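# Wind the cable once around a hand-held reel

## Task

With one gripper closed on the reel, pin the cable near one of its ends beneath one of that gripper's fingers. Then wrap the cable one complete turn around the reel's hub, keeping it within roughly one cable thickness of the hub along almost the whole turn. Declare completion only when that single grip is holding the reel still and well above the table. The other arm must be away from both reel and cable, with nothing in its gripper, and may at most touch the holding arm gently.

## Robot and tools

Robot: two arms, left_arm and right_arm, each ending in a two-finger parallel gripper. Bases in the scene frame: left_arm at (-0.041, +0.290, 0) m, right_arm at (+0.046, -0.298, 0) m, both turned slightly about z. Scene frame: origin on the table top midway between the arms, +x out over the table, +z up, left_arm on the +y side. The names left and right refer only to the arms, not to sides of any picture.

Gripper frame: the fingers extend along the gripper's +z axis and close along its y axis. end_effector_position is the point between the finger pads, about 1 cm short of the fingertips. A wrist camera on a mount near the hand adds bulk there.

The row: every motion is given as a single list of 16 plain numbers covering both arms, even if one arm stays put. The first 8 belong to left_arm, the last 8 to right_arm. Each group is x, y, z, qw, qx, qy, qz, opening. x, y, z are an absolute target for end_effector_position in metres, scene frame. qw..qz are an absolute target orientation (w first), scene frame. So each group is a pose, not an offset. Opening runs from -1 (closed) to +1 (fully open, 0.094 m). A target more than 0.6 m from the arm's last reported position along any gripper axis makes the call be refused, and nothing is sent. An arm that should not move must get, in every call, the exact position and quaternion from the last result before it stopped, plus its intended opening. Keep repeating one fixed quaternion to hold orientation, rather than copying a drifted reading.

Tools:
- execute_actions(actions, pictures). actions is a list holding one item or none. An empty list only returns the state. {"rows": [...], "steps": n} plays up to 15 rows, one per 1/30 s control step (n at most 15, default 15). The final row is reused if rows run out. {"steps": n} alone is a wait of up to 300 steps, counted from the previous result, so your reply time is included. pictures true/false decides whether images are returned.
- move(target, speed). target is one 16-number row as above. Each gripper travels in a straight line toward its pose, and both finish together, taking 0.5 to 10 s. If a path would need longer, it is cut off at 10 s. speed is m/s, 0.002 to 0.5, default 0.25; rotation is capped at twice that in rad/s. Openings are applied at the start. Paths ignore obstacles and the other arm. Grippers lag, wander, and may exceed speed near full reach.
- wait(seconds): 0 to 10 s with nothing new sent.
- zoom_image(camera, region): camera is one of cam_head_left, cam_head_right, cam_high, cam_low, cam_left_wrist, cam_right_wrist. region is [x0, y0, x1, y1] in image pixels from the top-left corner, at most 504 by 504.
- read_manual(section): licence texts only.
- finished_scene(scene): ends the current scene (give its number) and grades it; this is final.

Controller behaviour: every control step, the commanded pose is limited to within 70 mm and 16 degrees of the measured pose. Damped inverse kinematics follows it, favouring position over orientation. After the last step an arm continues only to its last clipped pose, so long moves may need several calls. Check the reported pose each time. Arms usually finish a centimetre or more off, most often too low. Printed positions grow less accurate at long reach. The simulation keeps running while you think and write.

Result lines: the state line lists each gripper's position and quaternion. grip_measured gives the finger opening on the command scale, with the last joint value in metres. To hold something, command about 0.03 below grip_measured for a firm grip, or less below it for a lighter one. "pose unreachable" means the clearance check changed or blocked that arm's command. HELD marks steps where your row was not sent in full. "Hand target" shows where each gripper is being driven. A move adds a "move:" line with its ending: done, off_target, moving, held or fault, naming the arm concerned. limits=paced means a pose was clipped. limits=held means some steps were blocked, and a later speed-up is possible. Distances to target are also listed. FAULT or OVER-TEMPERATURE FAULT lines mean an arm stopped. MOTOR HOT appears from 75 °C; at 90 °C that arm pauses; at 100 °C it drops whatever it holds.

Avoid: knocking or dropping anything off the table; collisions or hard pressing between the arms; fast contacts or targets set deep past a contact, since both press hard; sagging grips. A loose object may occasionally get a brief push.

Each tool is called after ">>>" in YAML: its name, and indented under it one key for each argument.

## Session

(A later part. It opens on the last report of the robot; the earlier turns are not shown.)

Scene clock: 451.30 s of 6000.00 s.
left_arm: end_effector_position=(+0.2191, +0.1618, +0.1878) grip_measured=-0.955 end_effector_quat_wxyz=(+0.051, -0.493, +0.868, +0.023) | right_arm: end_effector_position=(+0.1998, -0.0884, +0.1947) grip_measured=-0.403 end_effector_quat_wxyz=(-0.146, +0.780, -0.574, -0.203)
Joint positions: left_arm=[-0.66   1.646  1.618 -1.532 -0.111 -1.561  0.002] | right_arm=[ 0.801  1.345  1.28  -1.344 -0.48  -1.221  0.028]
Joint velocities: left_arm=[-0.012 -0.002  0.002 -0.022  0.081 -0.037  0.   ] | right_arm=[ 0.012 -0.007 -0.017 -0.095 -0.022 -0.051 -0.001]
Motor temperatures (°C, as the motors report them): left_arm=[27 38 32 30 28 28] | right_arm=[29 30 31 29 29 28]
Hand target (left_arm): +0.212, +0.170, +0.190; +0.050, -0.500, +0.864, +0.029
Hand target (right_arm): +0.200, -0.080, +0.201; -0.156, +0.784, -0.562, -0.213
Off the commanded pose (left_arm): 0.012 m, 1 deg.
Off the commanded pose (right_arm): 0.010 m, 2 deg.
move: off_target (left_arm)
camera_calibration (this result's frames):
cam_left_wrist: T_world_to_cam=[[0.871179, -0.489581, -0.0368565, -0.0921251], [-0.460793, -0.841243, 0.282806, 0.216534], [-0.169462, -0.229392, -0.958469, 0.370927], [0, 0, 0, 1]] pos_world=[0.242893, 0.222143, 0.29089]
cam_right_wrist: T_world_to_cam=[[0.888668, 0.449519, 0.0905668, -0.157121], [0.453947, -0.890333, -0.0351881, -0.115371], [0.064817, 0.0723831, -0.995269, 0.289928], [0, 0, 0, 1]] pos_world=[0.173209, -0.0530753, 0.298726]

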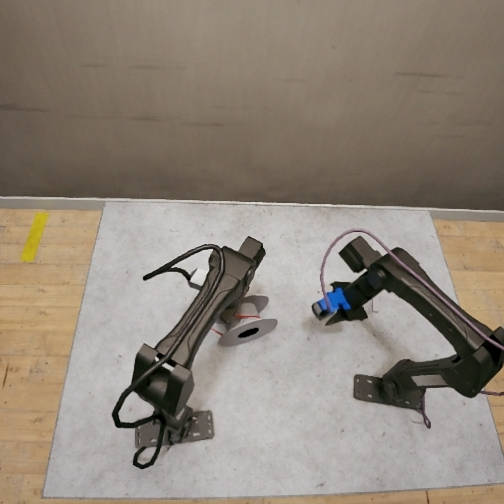

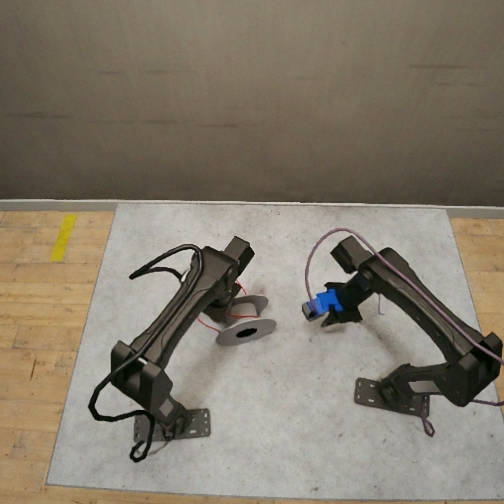

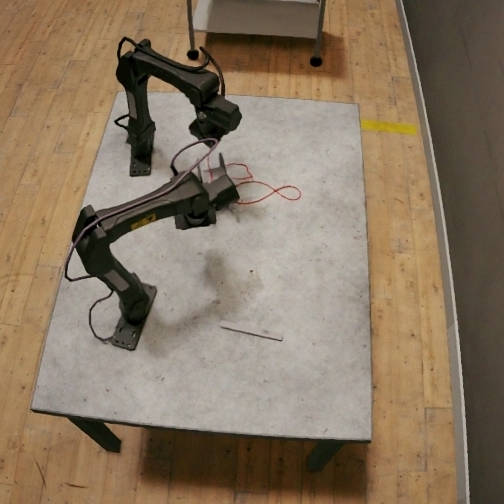

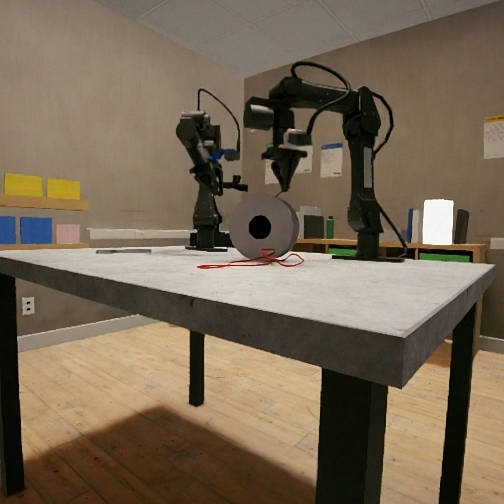

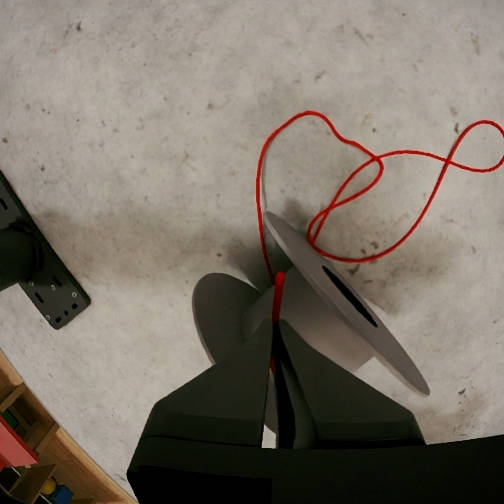

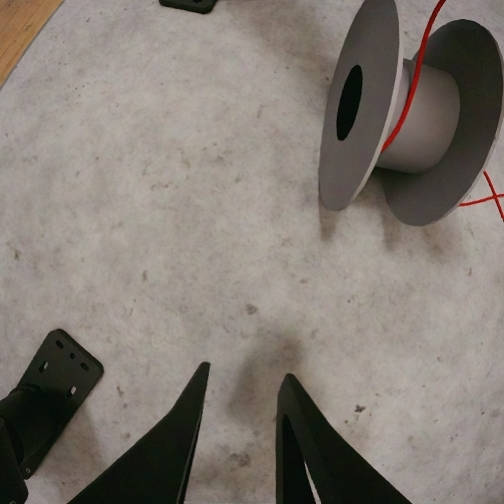

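>>> move:
  target: [0.19,0.19,0.17,0.05,-0.5,0.865,0.03,-1,0.232,-0.005,0.155,0.265,-0.727,0.51,0.378,0]
  speed: 0.08

Scene clock: 458.30 s of 6000.00 s.
left_arm: end_effector_position=(+0.1919, +0.1854, +0.1688) grip_measured=-0.955 end_effector_quat_wxyz=(+0.044, -0.497, +0.866, +0.034) | right_arm: end_effector_position=(+0.2349, -0.0037, +0.1611) grip_measured=-0.003 end_effector_quat_wxyz=(-0.275, +0.735, -0.505, -0.358)
Joint positions: left_arm=[-0.633  1.524  1.418 -1.478 -0.11  -1.547  0.002] | right_arm=[ 0.78   1.531  1.091 -0.773 -0.888 -1.176  0.047]
Joint velocities: left_arm=[-0.007 -0.007  0.002 -0.022  0.037  0.007  0.   ] | right_arm=[ 0.017  0.027 -0.012  0.095  0.022 -0.066  0.   ]
Motor temperatures (°C, as the motors report them): left_arm=[27 37 32 30 28 28] | right_arm=[29 30 31 29 29 28]
Hand target (left_arm): +0.191, +0.190, +0.170; +0.050, -0.500, +0.864, +0.030
Hand target (right_arm): +0.232, -0.005, +0.156; -0.267, +0.726, -0.511, -0.375
Off the commanded pose (left_arm): 0.005 m, 1 deg.
Off the commanded pose (right_arm): 0.007 m, 3 deg.
move: off_target (right_arm)
camera_calibration (this result's frames):
cam_left_wrist: T_world_to_cam=[[0.875992, -0.47822, -0.0627962, -0.0561717], [-0.443957, -0.850333, 0.282554, 0.227733], [-0.188521, -0.219636, -0.957194, 0.355082], [0, 0, 0, 1]] pos_world=[0.21725, 0.244776, 0.272008]
cam_right_wrist: T_world_to_cam=[[0.88, 0.432478, 0.196372, -0.238406], [0.473403, -0.765032, -0.436595, 0.00348454], [-0.0385869, 0.477167, -0.877965, 0.254946], [0, 0, 0, 1]] pos_world=[0.217985, -0.0158806, 0.272171]

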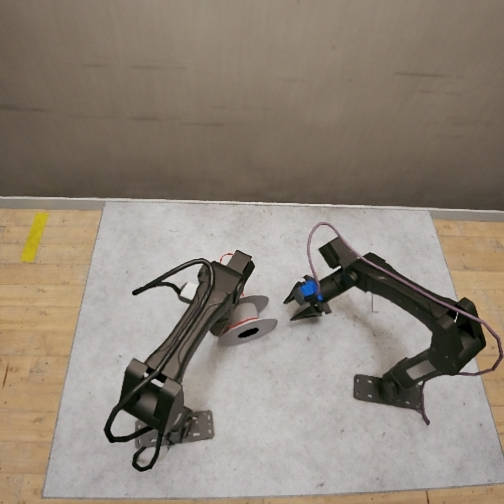

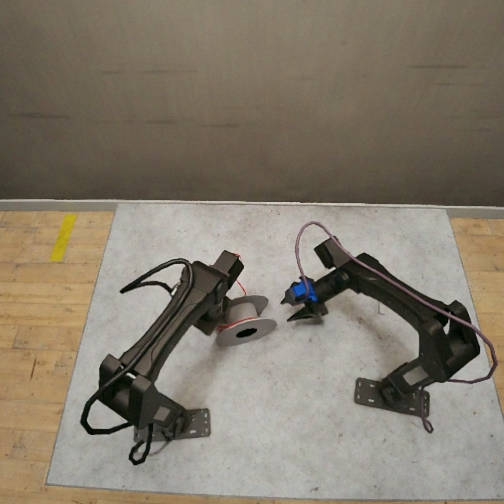

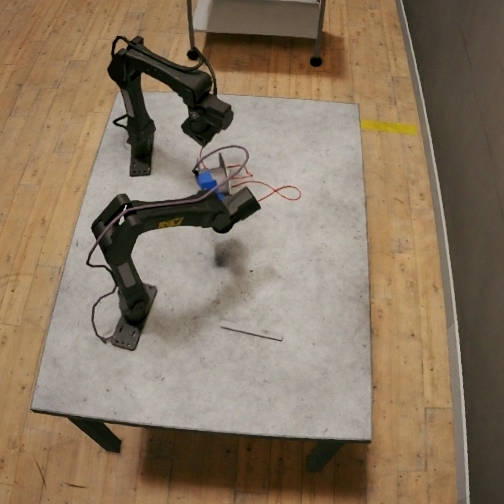

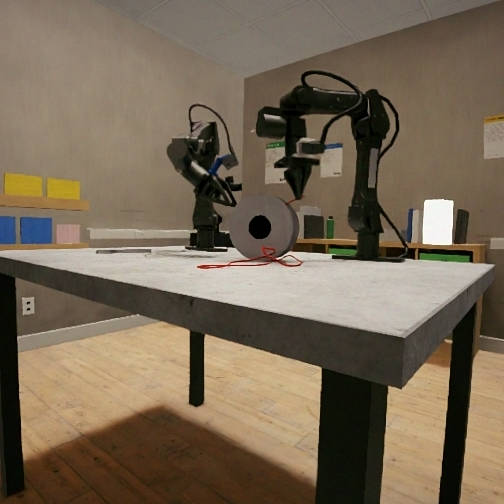

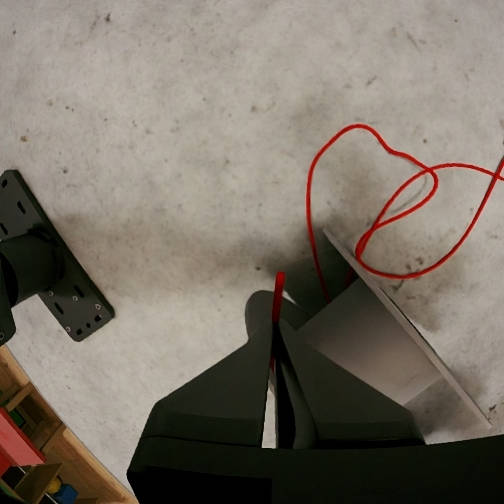

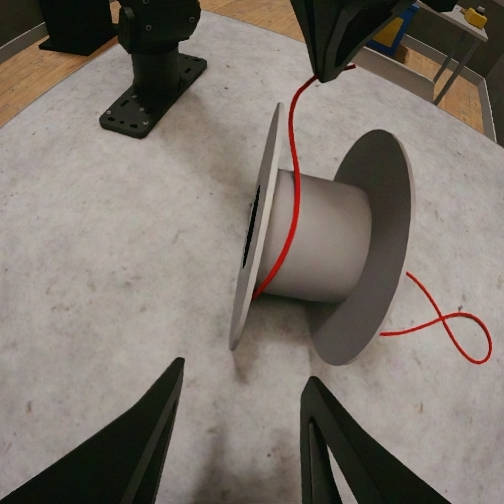

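>>> move:
  target: [0.19,0.19,0.17,0.05,-0.5,0.865,0.03,-1,0.222,0.045,0.155,0.265,-0.727,0.51,0.378,0]
  speed: 0.06

>>> move:
  target: [0.19,0.19,0.17,0.05,-0.5,0.865,0.03,-1,0.21,0.075,0.128,0.265,-0.727,0.51,0.378,0]
  speed: 0.04

Scene clock: 467.67 s of 6000.00 s.
left_arm: end_effector_position=(+0.1919, +0.1853, +0.1688) grip_measured=-0.955 end_effector_quat_wxyz=(+0.044, -0.497, +0.866, +0.034) | right_arm: end_effector_position=(+0.2218, +0.0407, +0.1554) grip_measured=-0.003 end_effector_quat_wxyz=(-0.268, +0.726, -0.510, -0.376)
Joint positions: left_arm=[-0.633  1.524  1.418 -1.478 -0.11  -1.547  0.002] | right_arm=[ 0.917  1.584  1.091 -0.582 -0.86  -0.957  0.047]
Joint velocities: left_arm=[-0.012  0.007 -0.012 -0.007 -0.037 -0.022  0.   ] | right_arm=[-0.007 -0.012 -0.002  0.022 -0.095  0.051  0.   ]
Motor temperatures (°C, as the motors report them): left_arm=[27 37 32 30 28 28] | right_arm=[29 30 31 29 30 28]
Hand target (left_arm): +0.190, +0.190, +0.170; +0.050, -0.500, +0.864, +0.030
Hand target (right_arm): +0.222, +0.045, +0.156; -0.266, +0.725, -0.509, -0.379
Off the commanded pose (left_arm): 0.005 m, 1 deg.
Off the commanded pose (right_arm): 0.004 m, 0 deg.
After step 180, 2.07 s passed at rest.
move: done
camera_calibration (this result's frames):
cam_left_wrist: T_world_to_cam=[[0.876004, -0.478248, -0.0624168, -0.0563273], [-0.443995, -0.850188, 0.282928, 0.227587], [-0.188376, -0.220133, -0.957108, 0.35511], [0, 0, 0, 1]] pos_world=[0.217284, 0.244724, 0.271973]
cam_right_wrist: T_world_to_cam=[[0.888759, 0.429131, 0.161103, -0.2413], [0.452056, -0.762431, -0.462974, 0.0499584], [-0.0758465, 0.4843, -0.871608, 0.235186], [0, 0, 0, 1]] pos_world=[0.209712, 0.0277385, 0.266994]

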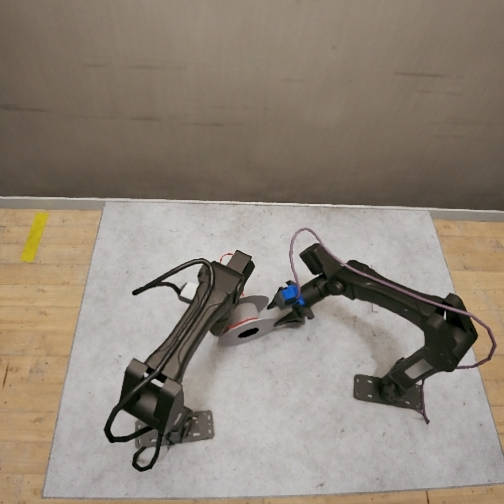

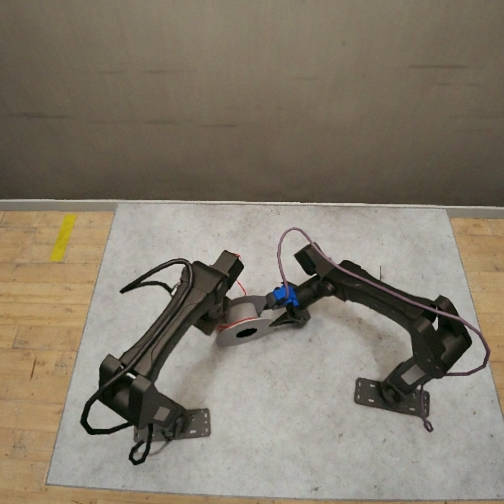

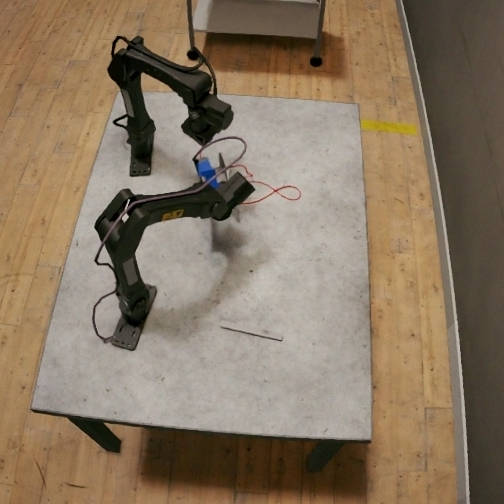

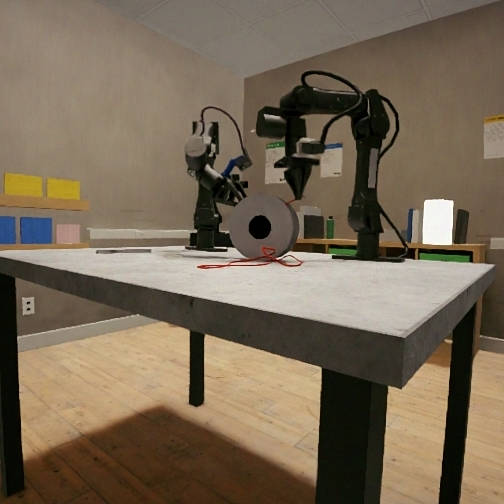

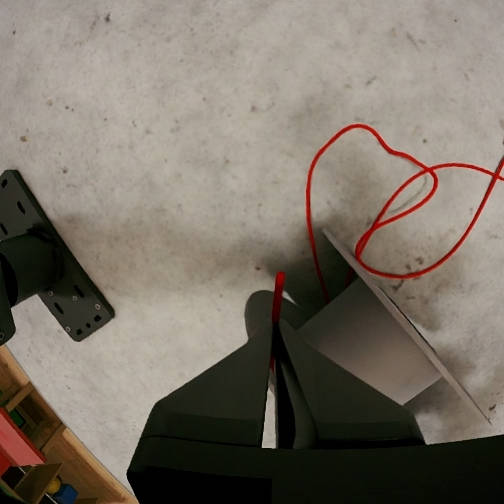

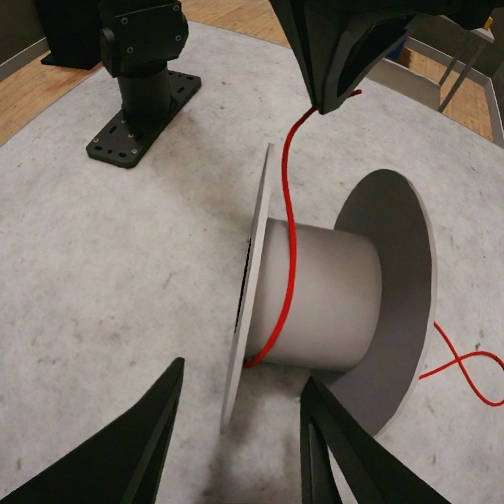

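Scene clock: 469.20 s of 6000.00 s.
left_arm: end_effector_position=(+0.1920, +0.1853, +0.1688) grip_measured=-0.955 end_effector_quat_wxyz=(+0.044, -0.497, +0.866, +0.034) | right_arm: end_effector_position=(+0.2163, +0.0760, +0.1401) grip_measured=-0.003 end_effector_quat_wxyz=(-0.281, +0.726, -0.503, -0.374)
Joint positions: left_arm=[-0.633  1.524  1.418 -1.477 -0.11  -1.547  0.002] | right_arm=[ 1.011  1.648  1.067 -0.373 -0.811 -0.836  0.047]
Joint velocities: left_arm=[-0.002 -0.002 -0.012  0.007 -0.037 -0.051  0.   ] | right_arm=[-0.017  0.022  0.012  0.051 -0.022  0.022 -0.001]
Motor temperatures (°C, as the motors report them): left_arm=[27 36 32 30 28 28] | right_arm=[29 30 31 29 30 28]
Hand target (left_arm): +0.190, +0.190, +0.170; +0.050, -0.500, +0.864, +0.030
Hand target (right_arm): +0.210, +0.075, +0.129; -0.265, +0.726, -0.510, -0.379
Off the commanded pose (left_arm): 0.005 m, 1 deg.
Off the commanded pose (right_arm): 0.014 m, 2 deg.
move: off_target (right_arm)
camera_calibration (this result's frames):
cam_left_wrist: T_world_to_cam=[[0.876025, -0.47826, -0.0620361, -0.0564877], [-0.44409, -0.850136, 0.282936, 0.227592], [-0.188056, -0.220309, -0.957131, 0.35509], [0, 0, 0, 1]] pos_world=[0.217333, 0.244698, 0.271969]
cam_right_wrist: T_world_to_cam=[[0.885518, 0.424131, 0.189659, -0.252003], [0.46111, -0.752324, -0.470517, 0.0705626], [-0.056876, 0.504105, -0.861767, 0.197378], [0, 0, 0, 1]] pos_world=[0.201842, 0.0604688, 0.25109]

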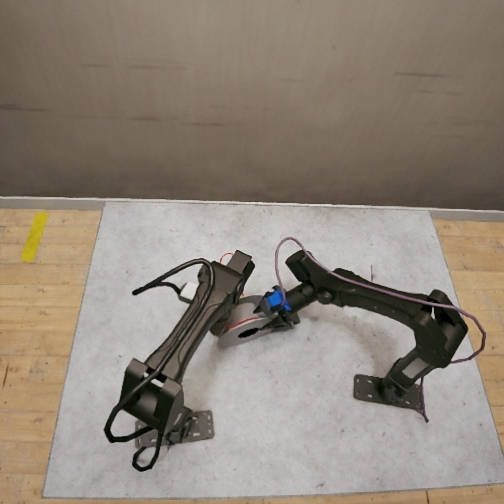

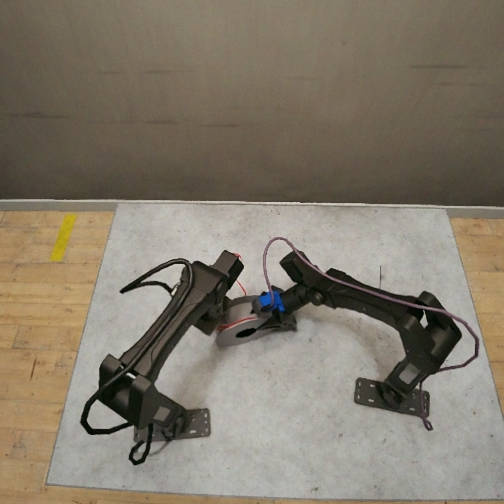

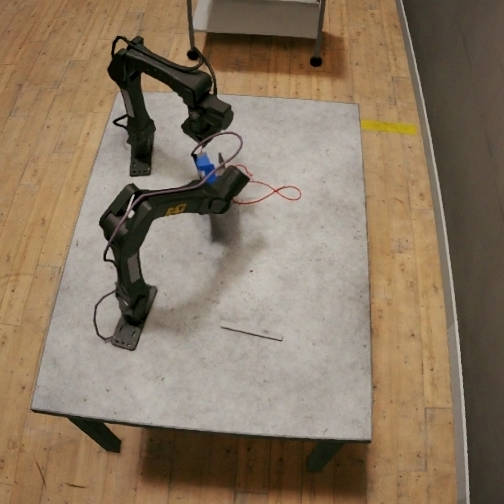

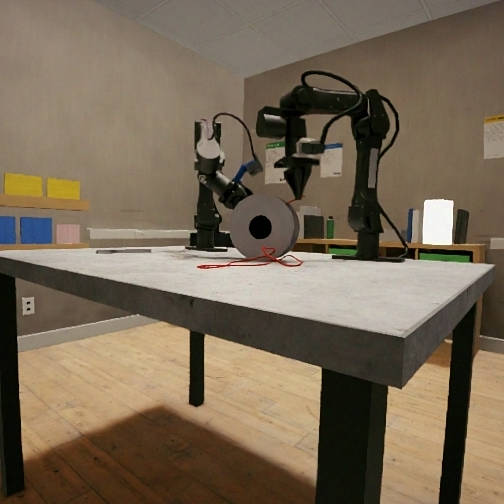

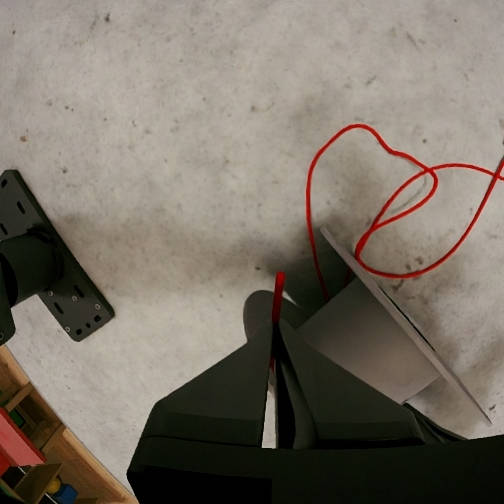

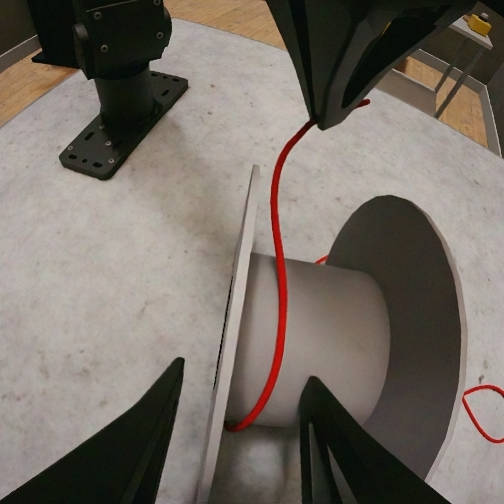

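>>> move:
  target: [0.175,0.2,0.18,0.05,-0.5,0.865,0.03,-1,0.193,0.115,0.126,0.265,-0.727,0.51,0.378,0]
  speed: 0.04

Scene clock: 474.63 s of 6000.00 s.
left_arm: end_effector_position=(+0.1823, +0.1922, +0.1789) grip_measured=-0.955 end_effector_quat_wxyz=(+0.050, -0.498, +0.865, +0.023) | right_arm: end_effector_position=(+0.1913, +0.1073, +0.1219) grip_measured=-0.003 end_effector_quat_wxyz=(-0.260, +0.726, -0.513, -0.378)
Joint positions: left_arm=[-0.628  1.461  1.401 -1.497 -0.11  -1.541  0.002] | right_arm=[ 1.129  1.713  1.067 -0.262 -0.745 -0.704  0.047]
Joint velocities: left_arm=[ 0.002  0.002 -0.002 -0.081 -0.037  0.037  0.002] | right_arm=[-0.007 -0.012 -0.007 -0.022 -0.022 -0.081 -0.   ]
Motor temperatures (°C, as the motors report them): left_arm=[27 36 32 30 28 28] | right_arm=[29 30 31 30 30 28]
Hand target (left_arm): +0.175, +0.200, +0.180; +0.050, -0.499, +0.864, +0.030
Hand target (right_arm): +0.193, +0.115, +0.127; -0.265, +0.725, -0.509, -0.379
Off the commanded pose (left_arm): 0.011 m, 1 deg.
Off the commanded pose (right_arm): 0.009 m, 1 deg.
move: off_target (left_arm)
camera_calibration (this result's frames):
cam_left_wrist: T_world_to_cam=[[0.876946, -0.479178, -0.036796, -0.048524], [-0.450614, -0.846452, 0.283665, 0.226597], [-0.167072, -0.232178, -0.958217, 0.363099], [0, 0, 0, 1]] pos_world=[0.205324, 0.252855, 0.281865]
cam_right_wrist: T_world_to_cam=[[0.88942, 0.432879, 0.146788, -0.236241], [0.448862, -0.766489, -0.459367, 0.0995856], [-0.0863391, 0.474458, -0.876034, 0.175045], [0, 0, 0, 1]] pos_world=[0.18053, 0.0955436, 0.233769]

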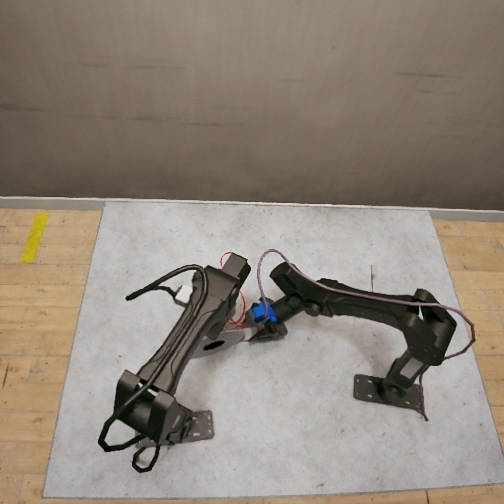

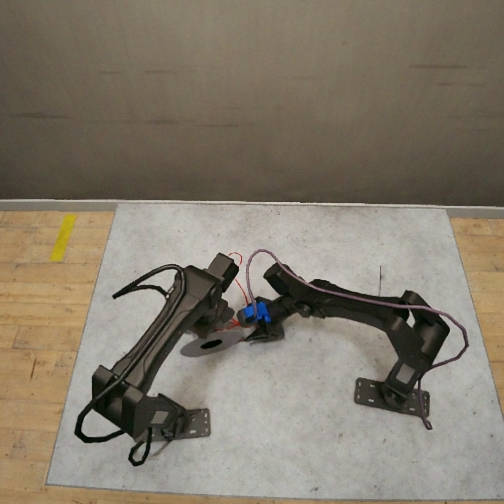

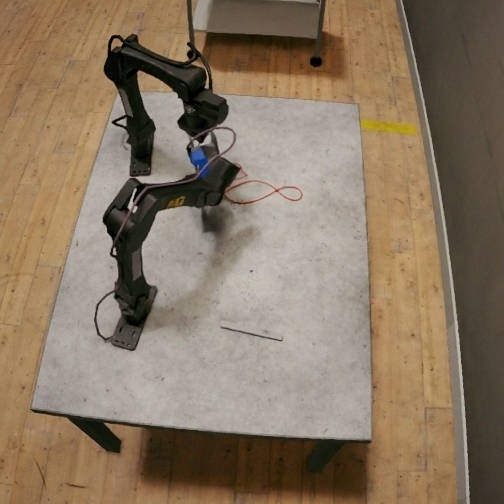

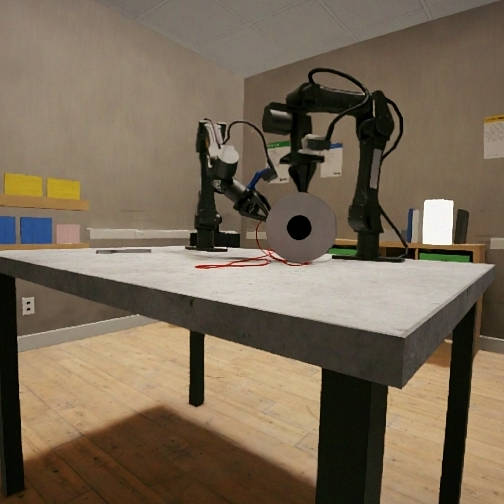

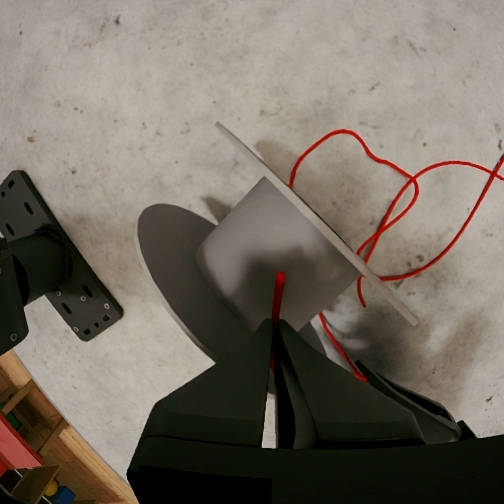

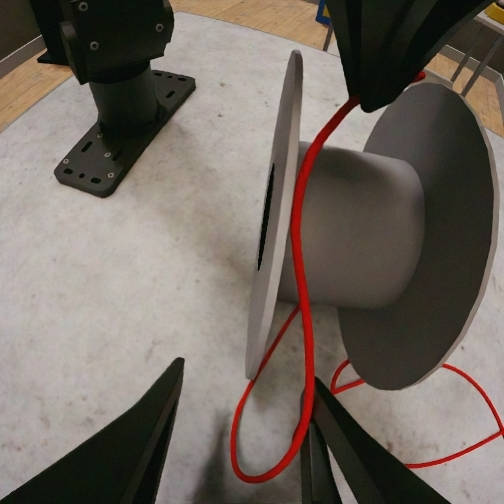

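>>> move:
  target: [0.17,0.215,0.17,0.05,-0.5,0.865,0.03,-1,0.192,0.135,0.128,0.265,-0.727,0.51,0.378,0]
  speed: 0.03

Scene clock: 479.70 s of 6000.00 s.
left_arm: end_effector_position=(+0.1720, +0.2107, +0.1694) grip_measured=-0.955 end_effector_quat_wxyz=(+0.043, -0.499, +0.865, +0.034) | right_arm: end_effector_position=(+0.1924, +0.1283, +0.1269) grip_measured=-0.003 end_effector_quat_wxyz=(-0.265, +0.726, -0.512, -0.376)
Joint positions: left_arm=[-0.577  1.412  1.321 -1.486 -0.11  -1.493  0.002] | right_arm=[ 1.164  1.761  1.138 -0.252 -0.72  -0.667  0.047]
Joint velocities: left_arm=[ 0.002 -0.002 -0.012 -0.022  0.007  0.022  0.   ] | right_arm=[ 0.012 -0.007 -0.007 -0.066 -0.022  0.037  0.   ]
Motor temperatures (°C, as the motors report them): left_arm=[27 36 32 30 28 28] | right_arm=[29 31 31 30 29 28]
Hand target (left_arm): +0.171, +0.215, +0.170; +0.050, -0.500, +0.864, +0.030
Hand target (right_arm): +0.192, +0.135, +0.129; -0.265, +0.726, -0.510, -0.378
Off the commanded pose (left_arm): 0.005 m, 1 deg.
Off the commanded pose (right_arm): 0.007 m, 0 deg.
move: done
camera_calibration (this result's frames):
cam_left_wrist: T_world_to_cam=[[0.877259, -0.476016, -0.061845, -0.0274943], [-0.44179, -0.851052, 0.283781, 0.239814], [-0.187718, -0.221627, -0.956893, 0.357764], [0, 0, 0, 1]] pos_world=[0.197226, 0.270297, 0.272586]
cam_right_wrist: T_world_to_cam=[[0.889404, 0.429874, 0.155463, -0.247669], [0.45025, -0.765067, -0.460378, 0.117148], [-0.0789652, 0.479459, -0.874004, 0.167231], [0, 0, 0, 1]] pos_world=[0.180737, 0.115913, 0.238596]

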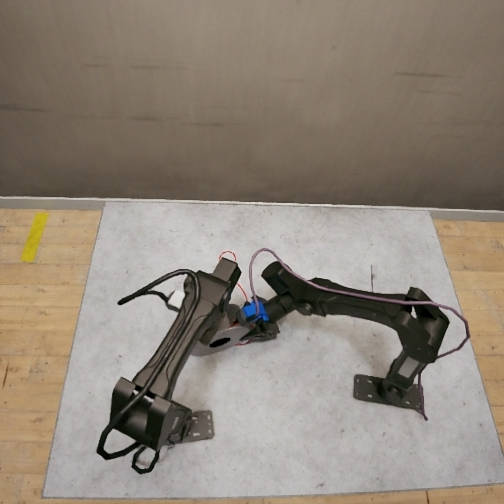

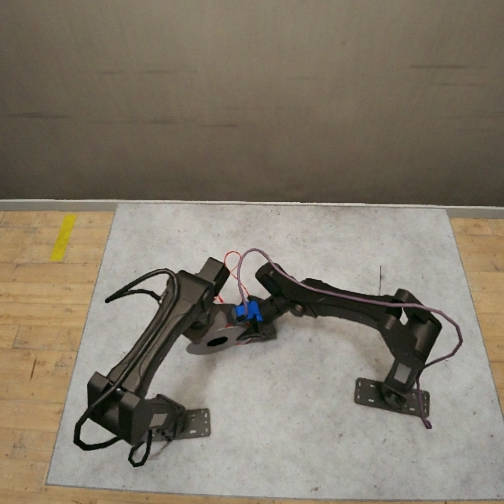

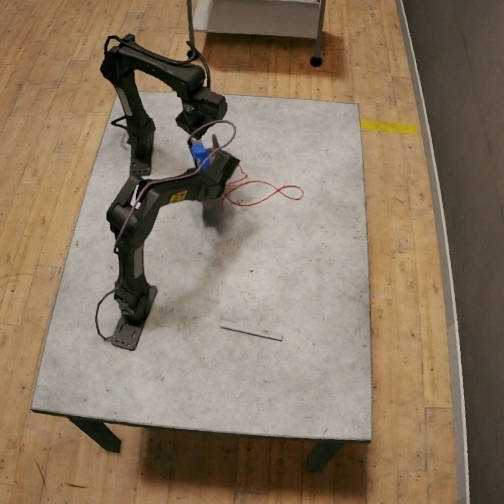

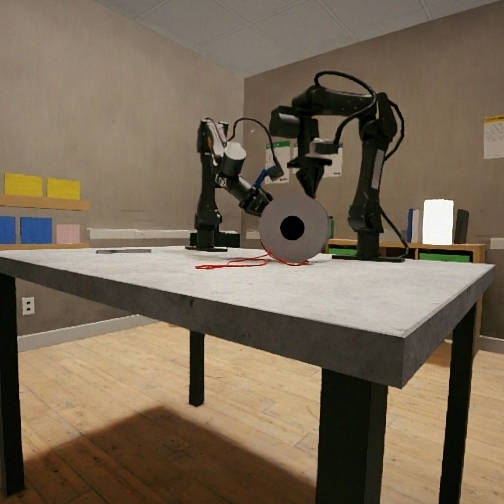

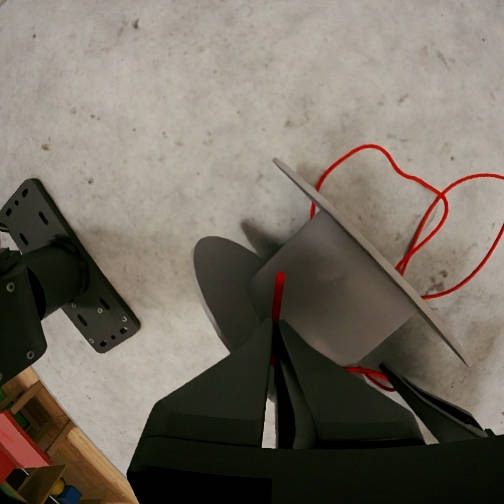

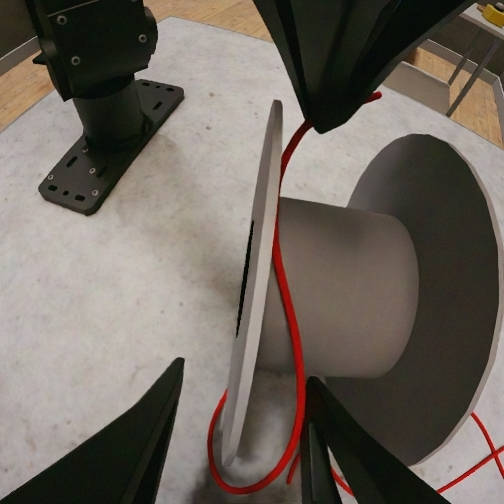

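>>> move:
  target: [0.17,0.215,0.17,0.05,-0.5,0.865,0.03,-1,0.188,0.135,0.116,0.265,-0.727,0.51,0.378,-0.2]
  speed: 0.03

>>> move:
  target: [0.17,0.215,0.17,0.05,-0.5,0.865,0.03,-1,0.186,0.135,0.116,0.265,-0.727,0.51,0.378,-1]
  speed: 0.03

Scene clock: 483.97 s of 6000.00 s.
left_arm: end_effector_position=(+0.1724, +0.2106, +0.1694) grip_measured=-0.955 end_effector_quat_wxyz=(+0.044, -0.498, +0.866, +0.033) | right_arm: end_effector_position=(+0.1939, +0.1365, +0.1279) grip_measured=-0.197 end_effector_quat_wxyz=(-0.280, +0.726, -0.504, -0.376)
Joint positions: left_arm=[-0.577  1.412  1.321 -1.485 -0.11  -1.491  0.002] | right_arm=[ 1.173  1.774  1.138 -0.199 -0.713 -0.659  0.038]
Joint velocities: left_arm=[-0.007 -0.017  0.022  0.007 -0.051  0.051 -0.001] | right_arm=[-0.012  0.002 -0.002  0.007 -0.095 -0.037 -0.   ]
Motor temperatures (°C, as the motors report them): left_arm=[27 36 32 30 28 28] | right_arm=[29 31 32 30 29 28]
Hand target (left_arm): +0.170, +0.215, +0.170; +0.050, -0.500, +0.864, +0.030
Hand target (right_arm): +0.188, +0.135, +0.116; -0.265, +0.726, -0.510, -0.378
Off the commanded pose (left_arm): 0.005 m, 1 deg.
Off the commanded pose (right_arm): 0.013 m, 2 deg.
move: off_target (right_arm)
camera_calibration (this result's frames):
cam_left_wrist: T_world_to_cam=[[0.876428, -0.477714, -0.0605313, -0.0275927], [-0.443738, -0.850049, 0.28375, 0.239956], [-0.187006, -0.221826, -0.956986, 0.357724], [0, 0, 0, 1]] pos_world=[0.197557, 0.270146, 0.272579]
cam_right_wrist: T_world_to_cam=[[0.886055, 0.425197, 0.1847, -0.255176], [0.459419, -0.752134, -0.47247, 0.121177], [-0.0619737, 0.503489, -0.861776, 0.156191], [0, 0, 0, 1]] pos_world=[0.180108, 0.121001, 0.238985]

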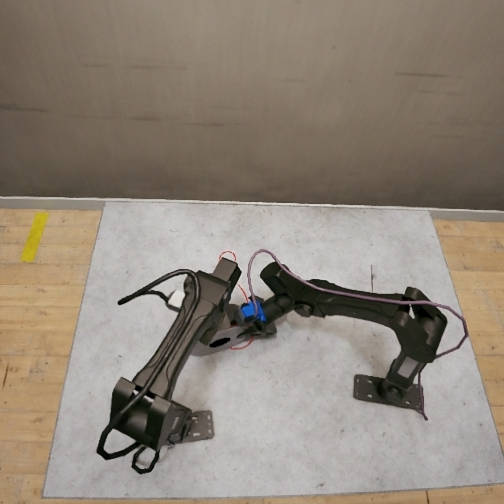

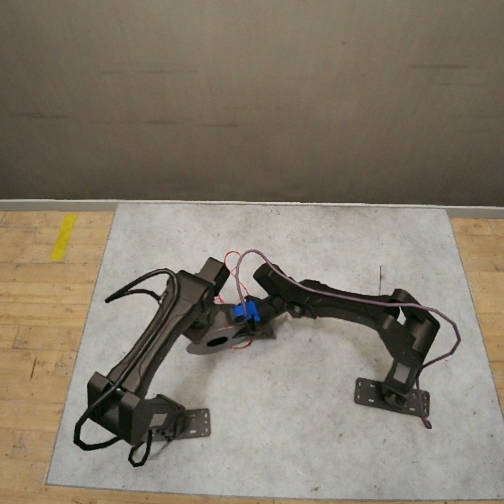

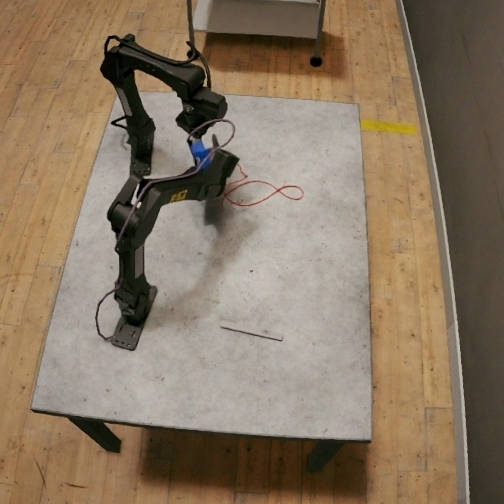

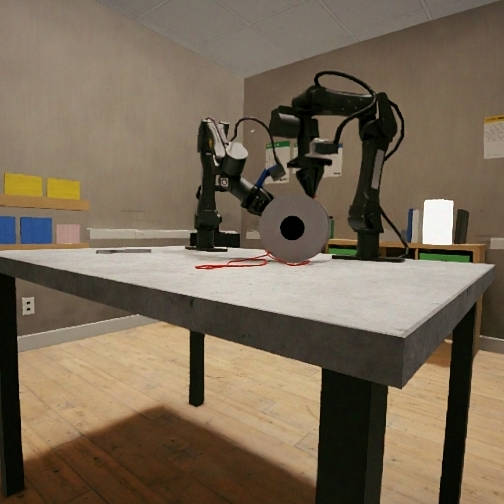

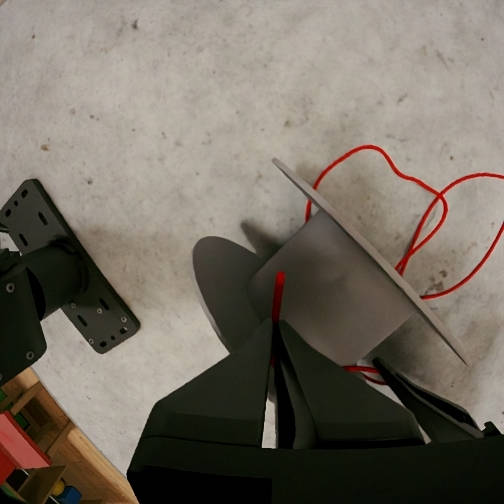

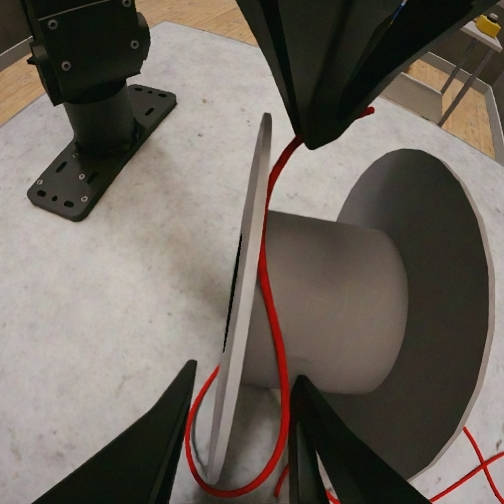

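Scene clock: 484.73 s of 6000.00 s.
left_arm: end_effector_position=(+0.1740, +0.2112, +0.1696) grip_measured=-0.956 end_effector_quat_wxyz=(+0.048, -0.498, +0.865, +0.033) | right_arm: end_effector_position=(+0.1929, +0.1376, +0.1284) grip_measured=-0.907 end_effector_quat_wxyz=(-0.283, +0.728, -0.499, -0.375)
Joint positions: left_arm=[-0.576  1.412  1.321 -1.48  -0.116 -1.491  0.002] | right_arm=[ 1.177  1.774  1.138 -0.194 -0.712 -0.665  0.004]
Joint velocities: left_arm=[-0.017  0.012 -0.012  0.022 -0.037 -0.007  0.001] | right_arm=[-0.002 -0.002  0.007  0.022  0.007  0.007 -0.   ]
Motor temperatures (°C, as the motors report them): left_arm=[27 36 32 30 28 28] | right_arm=[29 31 32 30 29 28]
Hand target (left_arm): +0.170, +0.215, +0.170; +0.050, -0.500, +0.864, +0.030
Hand target (right_arm): +0.186, +0.135, +0.116; -0.265, +0.727, -0.509, -0.378
Off the commanded pose (left_arm): 0.006 m, 0 deg.
Off the commanded pose (right_arm): 0.014 m, 2 deg.
move: off_target (right_arm)
camera_calibration (this result's frames):
cam_left_wrist: T_world_to_cam=[[0.877026, -0.477176, -0.0559238, -0.0297351], [-0.445467, -0.851252, 0.277362, 0.242782], [-0.179956, -0.218342, -0.959136, 0.356683], [0, 0, 0, 1]] pos_world=[0.198417, 0.270359, 0.273106]
cam_right_wrist: T_world_to_cam=[[0.881647, 0.429879, 0.194686, -0.255962], [0.468373, -0.746689, -0.472317, 0.120288], [-0.0576689, 0.507602, -0.859659, 0.154344], [0, 0, 0, 1]] pos_world=[0.17823, 0.121505, 0.23933]

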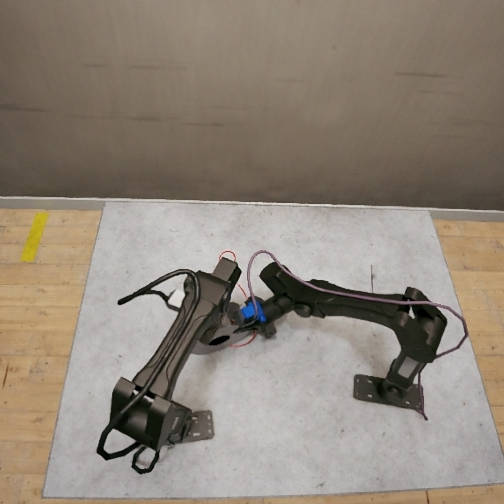

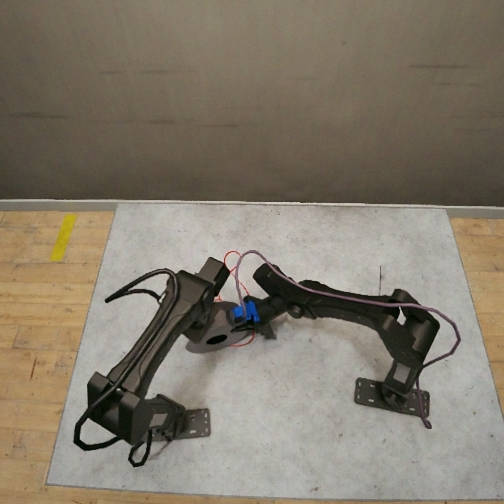

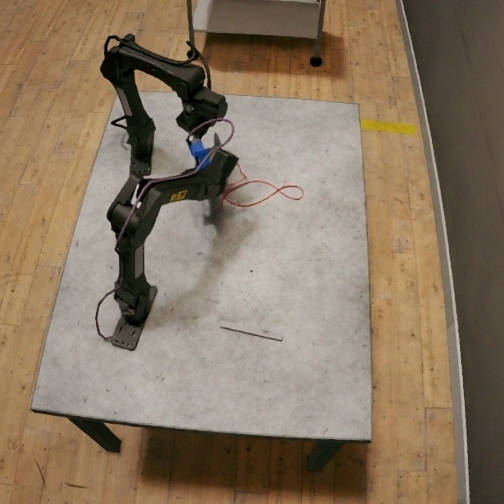

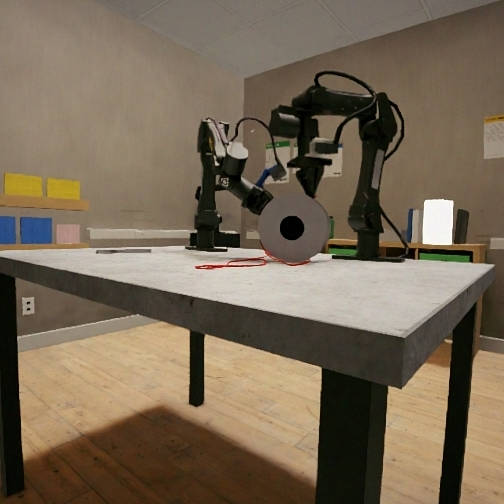

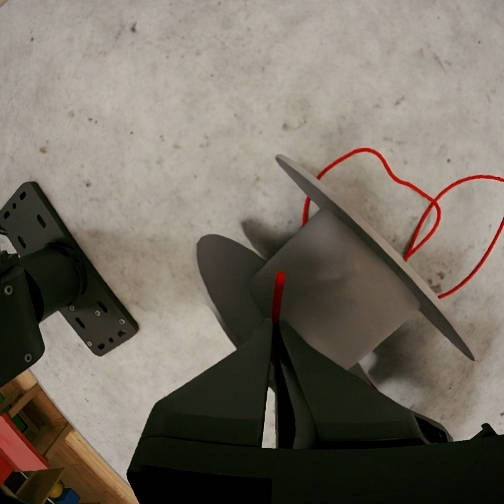

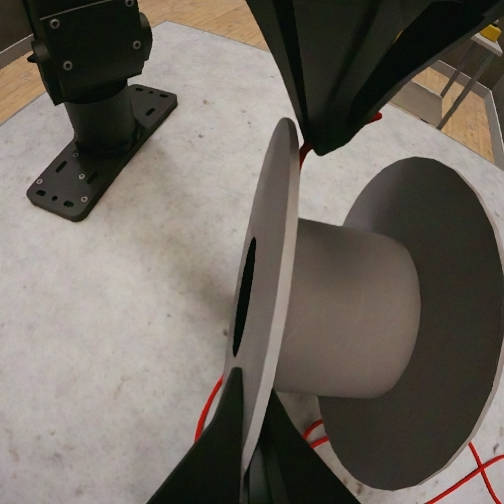

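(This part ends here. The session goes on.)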